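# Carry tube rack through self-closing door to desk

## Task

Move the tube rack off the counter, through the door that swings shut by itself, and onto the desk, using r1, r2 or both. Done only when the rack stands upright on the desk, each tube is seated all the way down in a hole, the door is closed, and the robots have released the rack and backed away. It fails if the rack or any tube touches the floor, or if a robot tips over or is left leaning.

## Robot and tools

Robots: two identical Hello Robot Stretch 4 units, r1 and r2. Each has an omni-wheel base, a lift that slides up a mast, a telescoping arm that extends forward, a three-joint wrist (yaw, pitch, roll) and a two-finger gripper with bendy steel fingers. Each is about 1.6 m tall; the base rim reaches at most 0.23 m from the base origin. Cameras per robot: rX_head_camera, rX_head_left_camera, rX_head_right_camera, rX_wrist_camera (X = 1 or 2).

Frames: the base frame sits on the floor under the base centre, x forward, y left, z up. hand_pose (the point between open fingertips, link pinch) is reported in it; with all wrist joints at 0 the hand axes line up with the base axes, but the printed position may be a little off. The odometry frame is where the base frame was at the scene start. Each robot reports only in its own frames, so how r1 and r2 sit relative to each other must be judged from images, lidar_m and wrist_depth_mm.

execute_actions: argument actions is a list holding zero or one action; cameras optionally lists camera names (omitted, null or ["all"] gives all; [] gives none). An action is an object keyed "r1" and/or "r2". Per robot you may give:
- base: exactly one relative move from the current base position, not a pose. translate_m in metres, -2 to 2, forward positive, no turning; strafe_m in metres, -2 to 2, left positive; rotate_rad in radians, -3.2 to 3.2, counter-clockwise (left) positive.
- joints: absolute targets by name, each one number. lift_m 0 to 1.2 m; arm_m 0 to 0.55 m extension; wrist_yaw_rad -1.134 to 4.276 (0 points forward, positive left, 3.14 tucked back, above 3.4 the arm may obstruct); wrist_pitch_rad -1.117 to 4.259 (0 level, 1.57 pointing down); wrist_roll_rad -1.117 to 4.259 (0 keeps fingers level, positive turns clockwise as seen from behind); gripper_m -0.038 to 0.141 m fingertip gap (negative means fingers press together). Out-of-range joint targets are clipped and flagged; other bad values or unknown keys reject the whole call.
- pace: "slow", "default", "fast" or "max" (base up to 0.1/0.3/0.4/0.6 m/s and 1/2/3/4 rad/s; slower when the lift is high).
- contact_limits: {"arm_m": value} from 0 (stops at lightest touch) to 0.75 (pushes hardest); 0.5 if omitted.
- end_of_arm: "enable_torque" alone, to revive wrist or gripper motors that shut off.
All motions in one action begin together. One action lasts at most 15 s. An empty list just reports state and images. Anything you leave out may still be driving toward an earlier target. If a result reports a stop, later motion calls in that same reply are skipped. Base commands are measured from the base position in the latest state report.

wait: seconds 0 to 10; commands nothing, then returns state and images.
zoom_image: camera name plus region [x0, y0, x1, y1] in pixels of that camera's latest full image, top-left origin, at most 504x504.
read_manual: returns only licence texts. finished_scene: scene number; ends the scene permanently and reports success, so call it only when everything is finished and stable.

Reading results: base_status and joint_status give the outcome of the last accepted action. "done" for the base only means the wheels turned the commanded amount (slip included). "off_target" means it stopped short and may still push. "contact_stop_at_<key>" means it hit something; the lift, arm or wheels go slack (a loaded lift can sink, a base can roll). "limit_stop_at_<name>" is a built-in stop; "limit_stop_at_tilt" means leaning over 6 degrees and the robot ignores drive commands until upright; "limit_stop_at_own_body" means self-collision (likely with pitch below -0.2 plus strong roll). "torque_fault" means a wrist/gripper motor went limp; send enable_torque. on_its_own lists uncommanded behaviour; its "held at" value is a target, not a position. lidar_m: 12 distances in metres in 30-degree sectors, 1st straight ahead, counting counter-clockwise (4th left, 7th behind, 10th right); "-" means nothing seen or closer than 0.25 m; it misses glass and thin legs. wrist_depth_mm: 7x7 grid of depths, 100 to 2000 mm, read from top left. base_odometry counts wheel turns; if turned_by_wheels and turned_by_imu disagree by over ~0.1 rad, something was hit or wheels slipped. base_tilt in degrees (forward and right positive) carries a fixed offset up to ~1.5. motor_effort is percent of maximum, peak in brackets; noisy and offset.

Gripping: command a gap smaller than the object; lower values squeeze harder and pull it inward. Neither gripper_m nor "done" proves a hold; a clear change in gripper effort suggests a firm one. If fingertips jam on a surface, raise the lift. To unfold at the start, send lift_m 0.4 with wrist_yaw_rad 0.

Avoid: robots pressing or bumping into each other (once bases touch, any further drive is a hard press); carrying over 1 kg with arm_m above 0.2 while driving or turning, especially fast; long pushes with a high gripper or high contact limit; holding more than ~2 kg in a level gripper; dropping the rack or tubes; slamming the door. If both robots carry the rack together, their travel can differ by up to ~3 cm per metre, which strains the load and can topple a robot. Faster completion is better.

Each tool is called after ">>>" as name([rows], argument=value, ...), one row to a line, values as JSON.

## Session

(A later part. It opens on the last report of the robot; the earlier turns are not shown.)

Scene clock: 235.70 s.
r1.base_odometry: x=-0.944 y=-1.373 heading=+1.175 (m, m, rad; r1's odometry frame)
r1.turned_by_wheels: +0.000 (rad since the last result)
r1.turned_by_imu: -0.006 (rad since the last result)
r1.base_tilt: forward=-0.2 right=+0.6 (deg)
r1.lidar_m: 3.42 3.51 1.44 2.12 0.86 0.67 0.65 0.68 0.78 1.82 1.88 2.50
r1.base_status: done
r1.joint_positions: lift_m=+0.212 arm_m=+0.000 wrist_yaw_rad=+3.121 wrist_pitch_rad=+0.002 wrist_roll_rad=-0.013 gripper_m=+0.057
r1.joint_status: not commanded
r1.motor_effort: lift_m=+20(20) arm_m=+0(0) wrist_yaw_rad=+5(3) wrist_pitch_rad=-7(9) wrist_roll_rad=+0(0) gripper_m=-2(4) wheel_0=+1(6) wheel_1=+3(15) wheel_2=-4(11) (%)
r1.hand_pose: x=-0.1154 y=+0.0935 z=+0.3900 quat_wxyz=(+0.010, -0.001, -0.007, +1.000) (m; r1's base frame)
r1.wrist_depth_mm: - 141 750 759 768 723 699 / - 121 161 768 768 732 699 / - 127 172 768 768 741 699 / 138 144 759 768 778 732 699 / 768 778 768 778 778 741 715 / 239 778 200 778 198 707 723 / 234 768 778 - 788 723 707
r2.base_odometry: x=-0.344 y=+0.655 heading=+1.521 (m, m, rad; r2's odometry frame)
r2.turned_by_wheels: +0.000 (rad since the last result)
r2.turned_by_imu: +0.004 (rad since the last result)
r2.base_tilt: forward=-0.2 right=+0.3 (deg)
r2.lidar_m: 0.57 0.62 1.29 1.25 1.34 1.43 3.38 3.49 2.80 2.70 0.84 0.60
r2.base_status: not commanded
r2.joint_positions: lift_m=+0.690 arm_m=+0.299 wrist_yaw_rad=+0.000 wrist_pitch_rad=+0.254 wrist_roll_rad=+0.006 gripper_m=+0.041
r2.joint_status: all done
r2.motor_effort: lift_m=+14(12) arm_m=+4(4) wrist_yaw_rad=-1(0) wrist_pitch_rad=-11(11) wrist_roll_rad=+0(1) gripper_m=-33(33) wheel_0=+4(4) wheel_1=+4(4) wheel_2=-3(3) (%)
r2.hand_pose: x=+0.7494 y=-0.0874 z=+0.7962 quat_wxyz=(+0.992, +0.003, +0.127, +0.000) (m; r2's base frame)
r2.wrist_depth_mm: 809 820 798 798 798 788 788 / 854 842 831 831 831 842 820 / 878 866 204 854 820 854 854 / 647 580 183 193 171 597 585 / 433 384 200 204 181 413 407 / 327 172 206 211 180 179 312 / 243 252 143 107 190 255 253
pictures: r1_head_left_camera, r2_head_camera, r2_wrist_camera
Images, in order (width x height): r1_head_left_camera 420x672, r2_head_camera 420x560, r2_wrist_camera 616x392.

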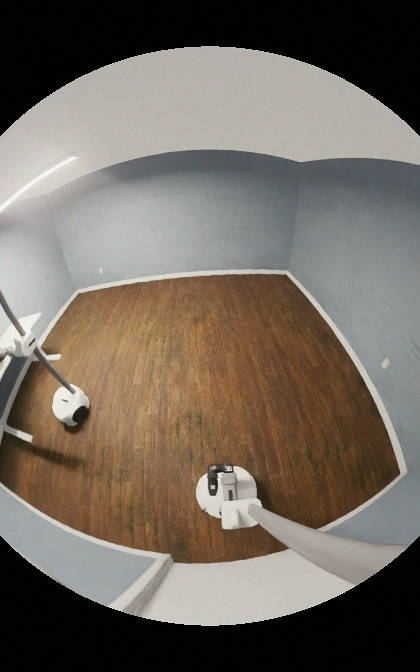

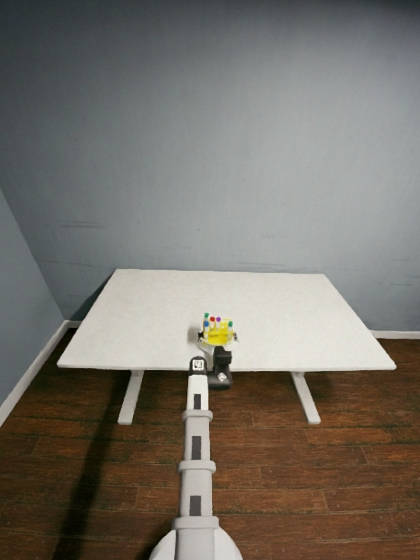

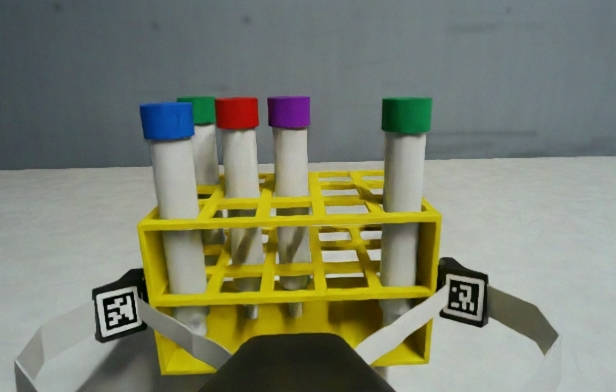

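>>> execute_actions([
  {"r2":{"joints":{"lift_m":0.646},"pace":"slow"}},
], cameras=[])

>>> execute_actions([
  {"r2":{"joints":{"gripper_m":0.141},"pace":"slow"},"r1":{"base":{"rotate_rad":3.1}}},
], cameras=["r2_wrist_camera","r1_head_camera"])

Scene clock: 238.63 s.
r1.base_odometry: x=-0.944 y=-1.373 heading=+1.175 (m, m, rad; r1's odometry frame)
r1.turned_by_wheels: +0.000 (rad since the last result)
r1.turned_by_imu: -0.001 (rad since the last result)
r1.base_tilt: forward=-0.2 right=+0.6 (deg)
r1.lidar_m: 3.42 3.52 1.47 2.12 0.87 0.67 0.63 0.67 0.80 1.82 1.86 2.51
r1.base_status: not commanded
r1.joint_positions: lift_m=+0.212 arm_m=+0.000 wrist_yaw_rad=+3.121 wrist_pitch_rad=+0.002 wrist_roll_rad=-0.013 gripper_m=+0.057
r1.joint_status: not commanded
r1.motor_effort: lift_m=+20(20) arm_m=+0(0) wrist_yaw_rad=+2(6) wrist_pitch_rad=-11(9) wrist_roll_rad=+0(0) gripper_m=-4(5) wheel_0=+1(1) wheel_1=+2(2) wheel_2=-4(4) (%)
r1.hand_pose: x=-0.1154 y=+0.0935 z=+0.3900 quat_wxyz=(+0.010, -0.001, -0.007, +1.000) (m; r1's base frame)
r1.wrist_depth_mm: - 140 750 759 750 715 699 / - 121 160 750 759 732 691 / - 127 172 759 759 741 699 / 138 144 759 778 778 741 699 / 768 768 778 778 768 750 707 / 240 768 199 778 198 707 715 / 232 778 778 - 778 723 699
r2.base_odometry: x=-0.344 y=+0.655 heading=+1.521 (m, m, rad; r2's odometry frame)
r2.turned_by_wheels: +0.000 (rad since the last result)
r2.turned_by_imu: +0.001 (rad since the last result)
r2.base_tilt: forward=-0.1 right=+0.3 (deg)
r2.lidar_m: 0.58 0.61 1.32 1.26 1.33 1.45 3.38 3.48 2.77 2.70 0.86 0.61
r2.base_status: not commanded
r2.joint_positions: lift_m=+0.646 arm_m=+0.299 wrist_yaw_rad=+0.000 wrist_pitch_rad=+0.254 wrist_roll_rad=+0.006 gripper_m=+0.041
r2.joint_status: all done
r2.motor_effort: lift_m=+14(14) arm_m=+4(4) wrist_yaw_rad=+0(2) wrist_pitch_rad=-11(11) wrist_roll_rad=+0(0) gripper_m=-36(35) wheel_0=+4(4) wheel_1=+4(4) wheel_2=-3(3) (%)
r2.hand_pose: x=+0.7494 y=-0.0874 z=+0.7522 quat_wxyz=(+0.992, +0.003, +0.127, +0.000) (m; r2's base frame)
r2.wrist_depth_mm: 809 798 798 809 798 809 788 / 854 842 831 831 820 831 831 / 866 778 204 732 621 820 788 / 492 442 183 192 171 452 449 / 332 293 200 204 180 314 310 / 250 173 207 211 180 179 237 / 186 192 143 107 185 195 193
pictures: none
No camera images: the call's "cameras" was empty. Leave "cameras" out to get every camera's image.

Scene clock: 243.10 s.
r1.base_odometry: x=-0.944 y=-1.373 heading=-2.008 (m, m, rad; r1's odometry frame)
r1.turned_by_wheels: +3.100 (rad since the last result)
r1.turned_by_imu: +3.069 (rad since the last result)
r1.base_tilt: forward=-0.2 right=+0.6 (deg)
r1.lidar_m: 0.65 0.66 0.81 1.71 1.87 2.42 3.45 3.49 1.43 1.50 0.90 0.69
r1.base_status: done
r1.joint_positions: lift_m=+0.212 arm_m=+0.000 wrist_yaw_rad=+3.121 wrist_pitch_rad=+0.002 wrist_roll_rad=-0.013 gripper_m=+0.057
r1.joint_status: not commanded
r1.motor_effort: lift_m=+20(20) arm_m=+0(0) wrist_yaw_rad=+4(4) wrist_pitch_rad=-8(9) wrist_roll_rad=+1(1) gripper_m=-5(5) wheel_0=-2(7) wheel_1=-2(7) wheel_2=-1(10) (%)
r1.hand_pose: x=-0.1153 y=+0.0935 z=+0.3900 quat_wxyz=(+0.010, -0.001, -0.007, +1.000) (m; r1's base frame)
r1.wrist_depth_mm: - 141 - - - - - / - 121 160 - - - - / - 127 173 - - - - / 138 144 - - - - - / 1863 - - - 1921 - - / 239 1366 200 1281 198 1182 1160 / 233 917 946 - 931 878 878
r2.base_odometry: x=-0.344 y=+0.655 heading=+1.521 (m, m, rad; r2's odometry frame)
r2.turned_by_wheels: +0.000 (rad since the last result)
r2.turned_by_imu: +0.002 (rad since the last result)
r2.base_tilt: forward=-0.2 right=+0.3 (deg)
r2.lidar_m: 0.58 0.64 1.31 1.26 1.34 1.45 3.38 3.49 2.79 2.68 0.84 0.62
r2.base_status: not commanded
r2.joint_positions: lift_m=+0.646 arm_m=+0.299 wrist_yaw_rad=+0.000 wrist_pitch_rad=+0.253 wrist_roll_rad=+0.006 gripper_m=+0.141
r2.joint_status: all done
r2.motor_effort: lift_m=+13(14) arm_m=+4(4) wrist_yaw_rad=-3(3) wrist_pitch_rad=-8(11) wrist_roll_rad=-1(1) gripper_m=+1(33) wheel_0=+4(4) wheel_1=+4(4) wheel_2=-3(3) (%)
r2.hand_pose: x=+0.7495 y=-0.0874 z=+0.7524 quat_wxyz=(+0.992, +0.003, +0.126, +0.000) (m; r2's base frame)
r2.wrist_depth_mm: 798 809 809 809 798 798 798 / 831 854 831 831 831 831 831 / 866 854 208 732 634 820 809 / 496 488 195 220 215 459 452 / 334 312 220 236 209 317 314 / 251 210 198 200 215 230 240 / 202 193 200 107 198 195 194
pictures: r1_head_camera, r2_wrist_camera
Images, in order (width x height): r1_head_camera 420x560, r2_wrist_camera 616x392.

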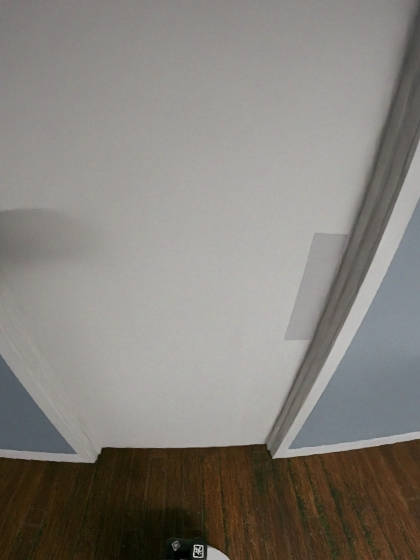

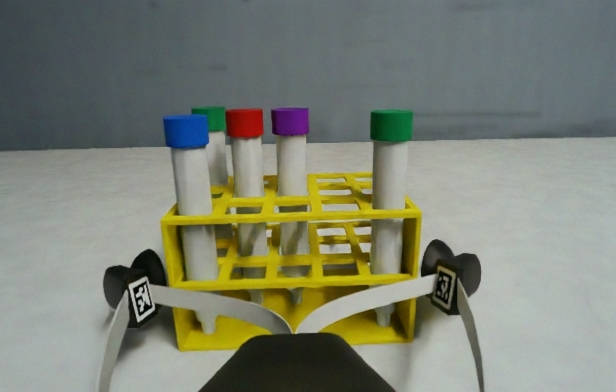

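>>> execute_actions([
  {"r2":{"joints":{"arm_m":0.1}}},
], cameras=["r2_wrist_camera","r2_head_camera"])

>>> zoom_image(camera="r2_wrist_camera", region=[190,60,410,240])

Scene clock: 246.27 s.
r1.base_odometry: x=-0.944 y=-1.373 heading=-2.008 (m, m, rad; r1's odometry frame)
r1.turned_by_wheels: +0.000 (rad since the last result)
r1.turned_by_imu: -0.001 (rad since the last result)
r1.base_tilt: forward=-0.2 right=+0.6 (deg)
r1.lidar_m: 0.63 0.65 0.80 1.68 1.88 2.39 3.46 3.49 1.44 1.49 0.90 0.67
r1.base_status: not commanded
r1.joint_positions: lift_m=+0.212 arm_m=+0.000 wrist_yaw_rad=+3.121 wrist_pitch_rad=+0.002 wrist_roll_rad=-0.013 gripper_m=+0.057
r1.joint_status: not commanded
r1.motor_effort: lift_m=+20(20) arm_m=+0(0) wrist_yaw_rad=+4(5) wrist_pitch_rad=-10(8) wrist_roll_rad=-1(0) gripper_m=-1(6) wheel_0=-2(2) wheel_1=-2(2) wheel_2=-1(1) (%)
r1.hand_pose: x=-0.1153 y=+0.0935 z=+0.3900 quat_wxyz=(+0.010, -0.001, -0.007, +1.000) (m; r1's base frame)
r1.wrist_depth_mm: - 141 - - - - - / - 121 160 - - - - / - 127 172 - - - - / 138 144 - - - - - / 1863 - - - 1921 - - / 239 1366 199 1308 198 1182 1160 / 233 931 931 - 931 854 878
r2.base_odometry: x=-0.344 y=+0.655 heading=+1.521 (m, m, rad; r2's odometry frame)
r2.turned_by_wheels: +0.000 (rad since the last result)
r2.turned_by_imu: +0.001 (rad since the last result)
r2.base_tilt: forward=-0.3 right=+0.4 (deg)
r2.lidar_m: 0.56 0.61 1.31 1.26 1.35 1.44 3.36 3.45 2.77 2.70 0.87 0.60
r2.base_status: not commanded
r2.joint_positions: lift_m=+0.646 arm_m=+0.101 wrist_yaw_rad=+0.000 wrist_pitch_rad=+0.253 wrist_roll_rad=+0.006 gripper_m=+0.141
r2.joint_status: all done
r2.motor_effort: lift_m=+14(14) arm_m=-4(3) wrist_yaw_rad=-2(3) wrist_pitch_rad=-8(8) wrist_roll_rad=-1(1) gripper_m=+1(0) wheel_0=+4(4) wheel_1=+4(4) wheel_2=-3(3) (%)
r2.hand_pose: x=+0.5510 y=-0.0874 z=+0.7525 quat_wxyz=(+0.992, +0.003, +0.126, +0.000) (m; r2's base frame)
r2.wrist_depth_mm: 991 991 976 976 976 976 960 / 1025 1025 1025 1008 1025 1025 1008 / 960 946 778 415 854 831 820 / 500 492 445 418 466 459 455 / 336 332 329 325 322 319 315 / 707 211 298 297 1205 1205 1205 / 768 1182 1205 107 1182 1160 1160
pictures: r2_head_camera, r2_wrist_camera
Images, in order (width x height): r2_head_camera 420x560, r2_wrist_camera 616x392.

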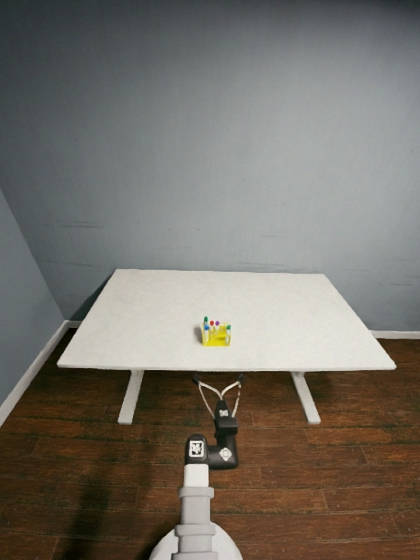

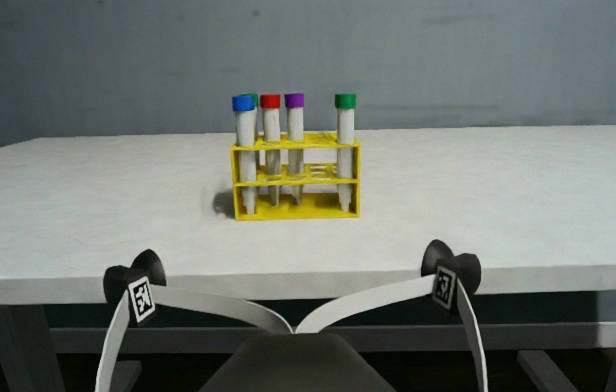

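Region (190, 60, 410, 240) of r2_wrist_camera's 616x392 image, scaled by 2.291; it fills the top 412 rows of this view, and the rest is white.

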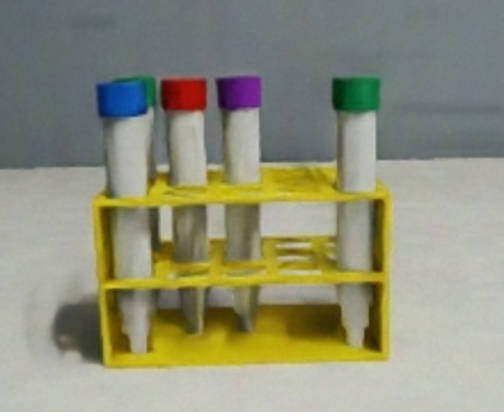

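>>> execute_actions([
  {"r2":{"joints":{"arm_m":0.0},"base":{"translate_m":-0.3}}},
], cameras=["r2_head_camera"])

>>> finished_scene(scene=1)

Scene clock: 250.77 s.
r1.base_odometry: x=-0.944 y=-1.373 heading=-2.008 (m, m, rad; r1's odometry frame)
r1.turned_by_wheels: +0.000 (rad since the last result)
r1.turned_by_imu: -0.002 (rad since the last result)
r1.base_tilt: forward=-0.2 right=+0.7 (deg)
r1.lidar_m: 0.63 0.66 0.81 1.71 1.87 2.41 3.43 3.48 1.18 2.11 0.90 0.70
r1.base_status: not commanded
r1.joint_positions: lift_m=+0.212 arm_m=+0.000 wrist_yaw_rad=+3.121 wrist_pitch_rad=+0.002 wrist_roll_rad=-0.013 gripper_m=+0.057
r1.joint_status: not commanded
r1.motor_effort: lift_m=+20(20) arm_m=+0(0) wrist_yaw_rad=+3(3) wrist_pitch_rad=-9(8) wrist_roll_rad=-1(0) gripper_m=-5(7) wheel_0=-2(2) wheel_1=-2(2) wheel_2=-1(1) (%)
r1.hand_pose: x=-0.1153 y=+0.0935 z=+0.3900 quat_wxyz=(+0.010, -0.001, -0.007, +1.000) (m; r1's base frame)
r1.wrist_depth_mm: - 141 - - - - - / - 121 160 - - - - / - 127 172 - - - - / 138 144 - - - - - / 1921 - - - 1983 - - / 239 1336 199 1308 198 1182 1160 / 233 931 946 - 946 866 866
r2.base_odometry: x=-0.359 y=+0.355 heading=+1.520 (m, m, rad; r2's odometry frame)
r2.turned_by_wheels: -0.001 (rad since the last result)
r2.turned_by_imu: +0.002 (rad since the last result)
r2.base_tilt: forward=-0.2 right=+0.4 (deg)
r2.lidar_m: 0.88 0.94 1.33 1.27 1.33 1.18 3.04 3.18 2.76 2.66 1.24 0.92
r2.base_status: done
r2.joint_positions: lift_m=+0.646 arm_m=+0.001 wrist_yaw_rad=+0.000 wrist_pitch_rad=+0.252 wrist_roll_rad=+0.006 gripper_m=+0.141
r2.joint_status: all done
r2.motor_effort: lift_m=+14(14) arm_m=-4(5) wrist_yaw_rad=+0(2) wrist_pitch_rad=-8(7) wrist_roll_rad=-1(0) gripper_m=+3(0) wheel_0=-3(2) wheel_1=-4(7) wheel_2=-1(10) (%)
r2.hand_pose: x=+0.4510 y=-0.0874 z=+0.7525 quat_wxyz=(+0.992, +0.003, +0.126, +0.000) (m; r2's base frame)
r2.wrist_depth_mm: 1366 1366 1336 1336 1366 1336 1308 / 1397 1430 1397 1366 1366 1397 1397 / 976 946 917 768 866 842 820 / 1537 1118 1499 1537 1499 1499 1464 / 1618 1118 1618 1618 1537 1537 1576 / 1537 211 1366 1430 1366 1366 1397 / 1205 1160 1229 107 1182 1160 1160
pictures: r2_head_camera
Images, in order (width x height): r2_head_camera 420x560.

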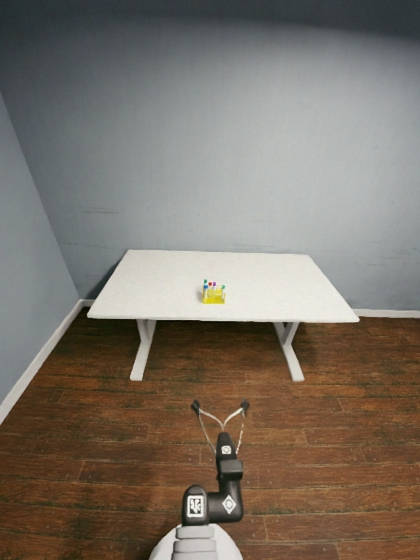

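The scene is finished: the task was done.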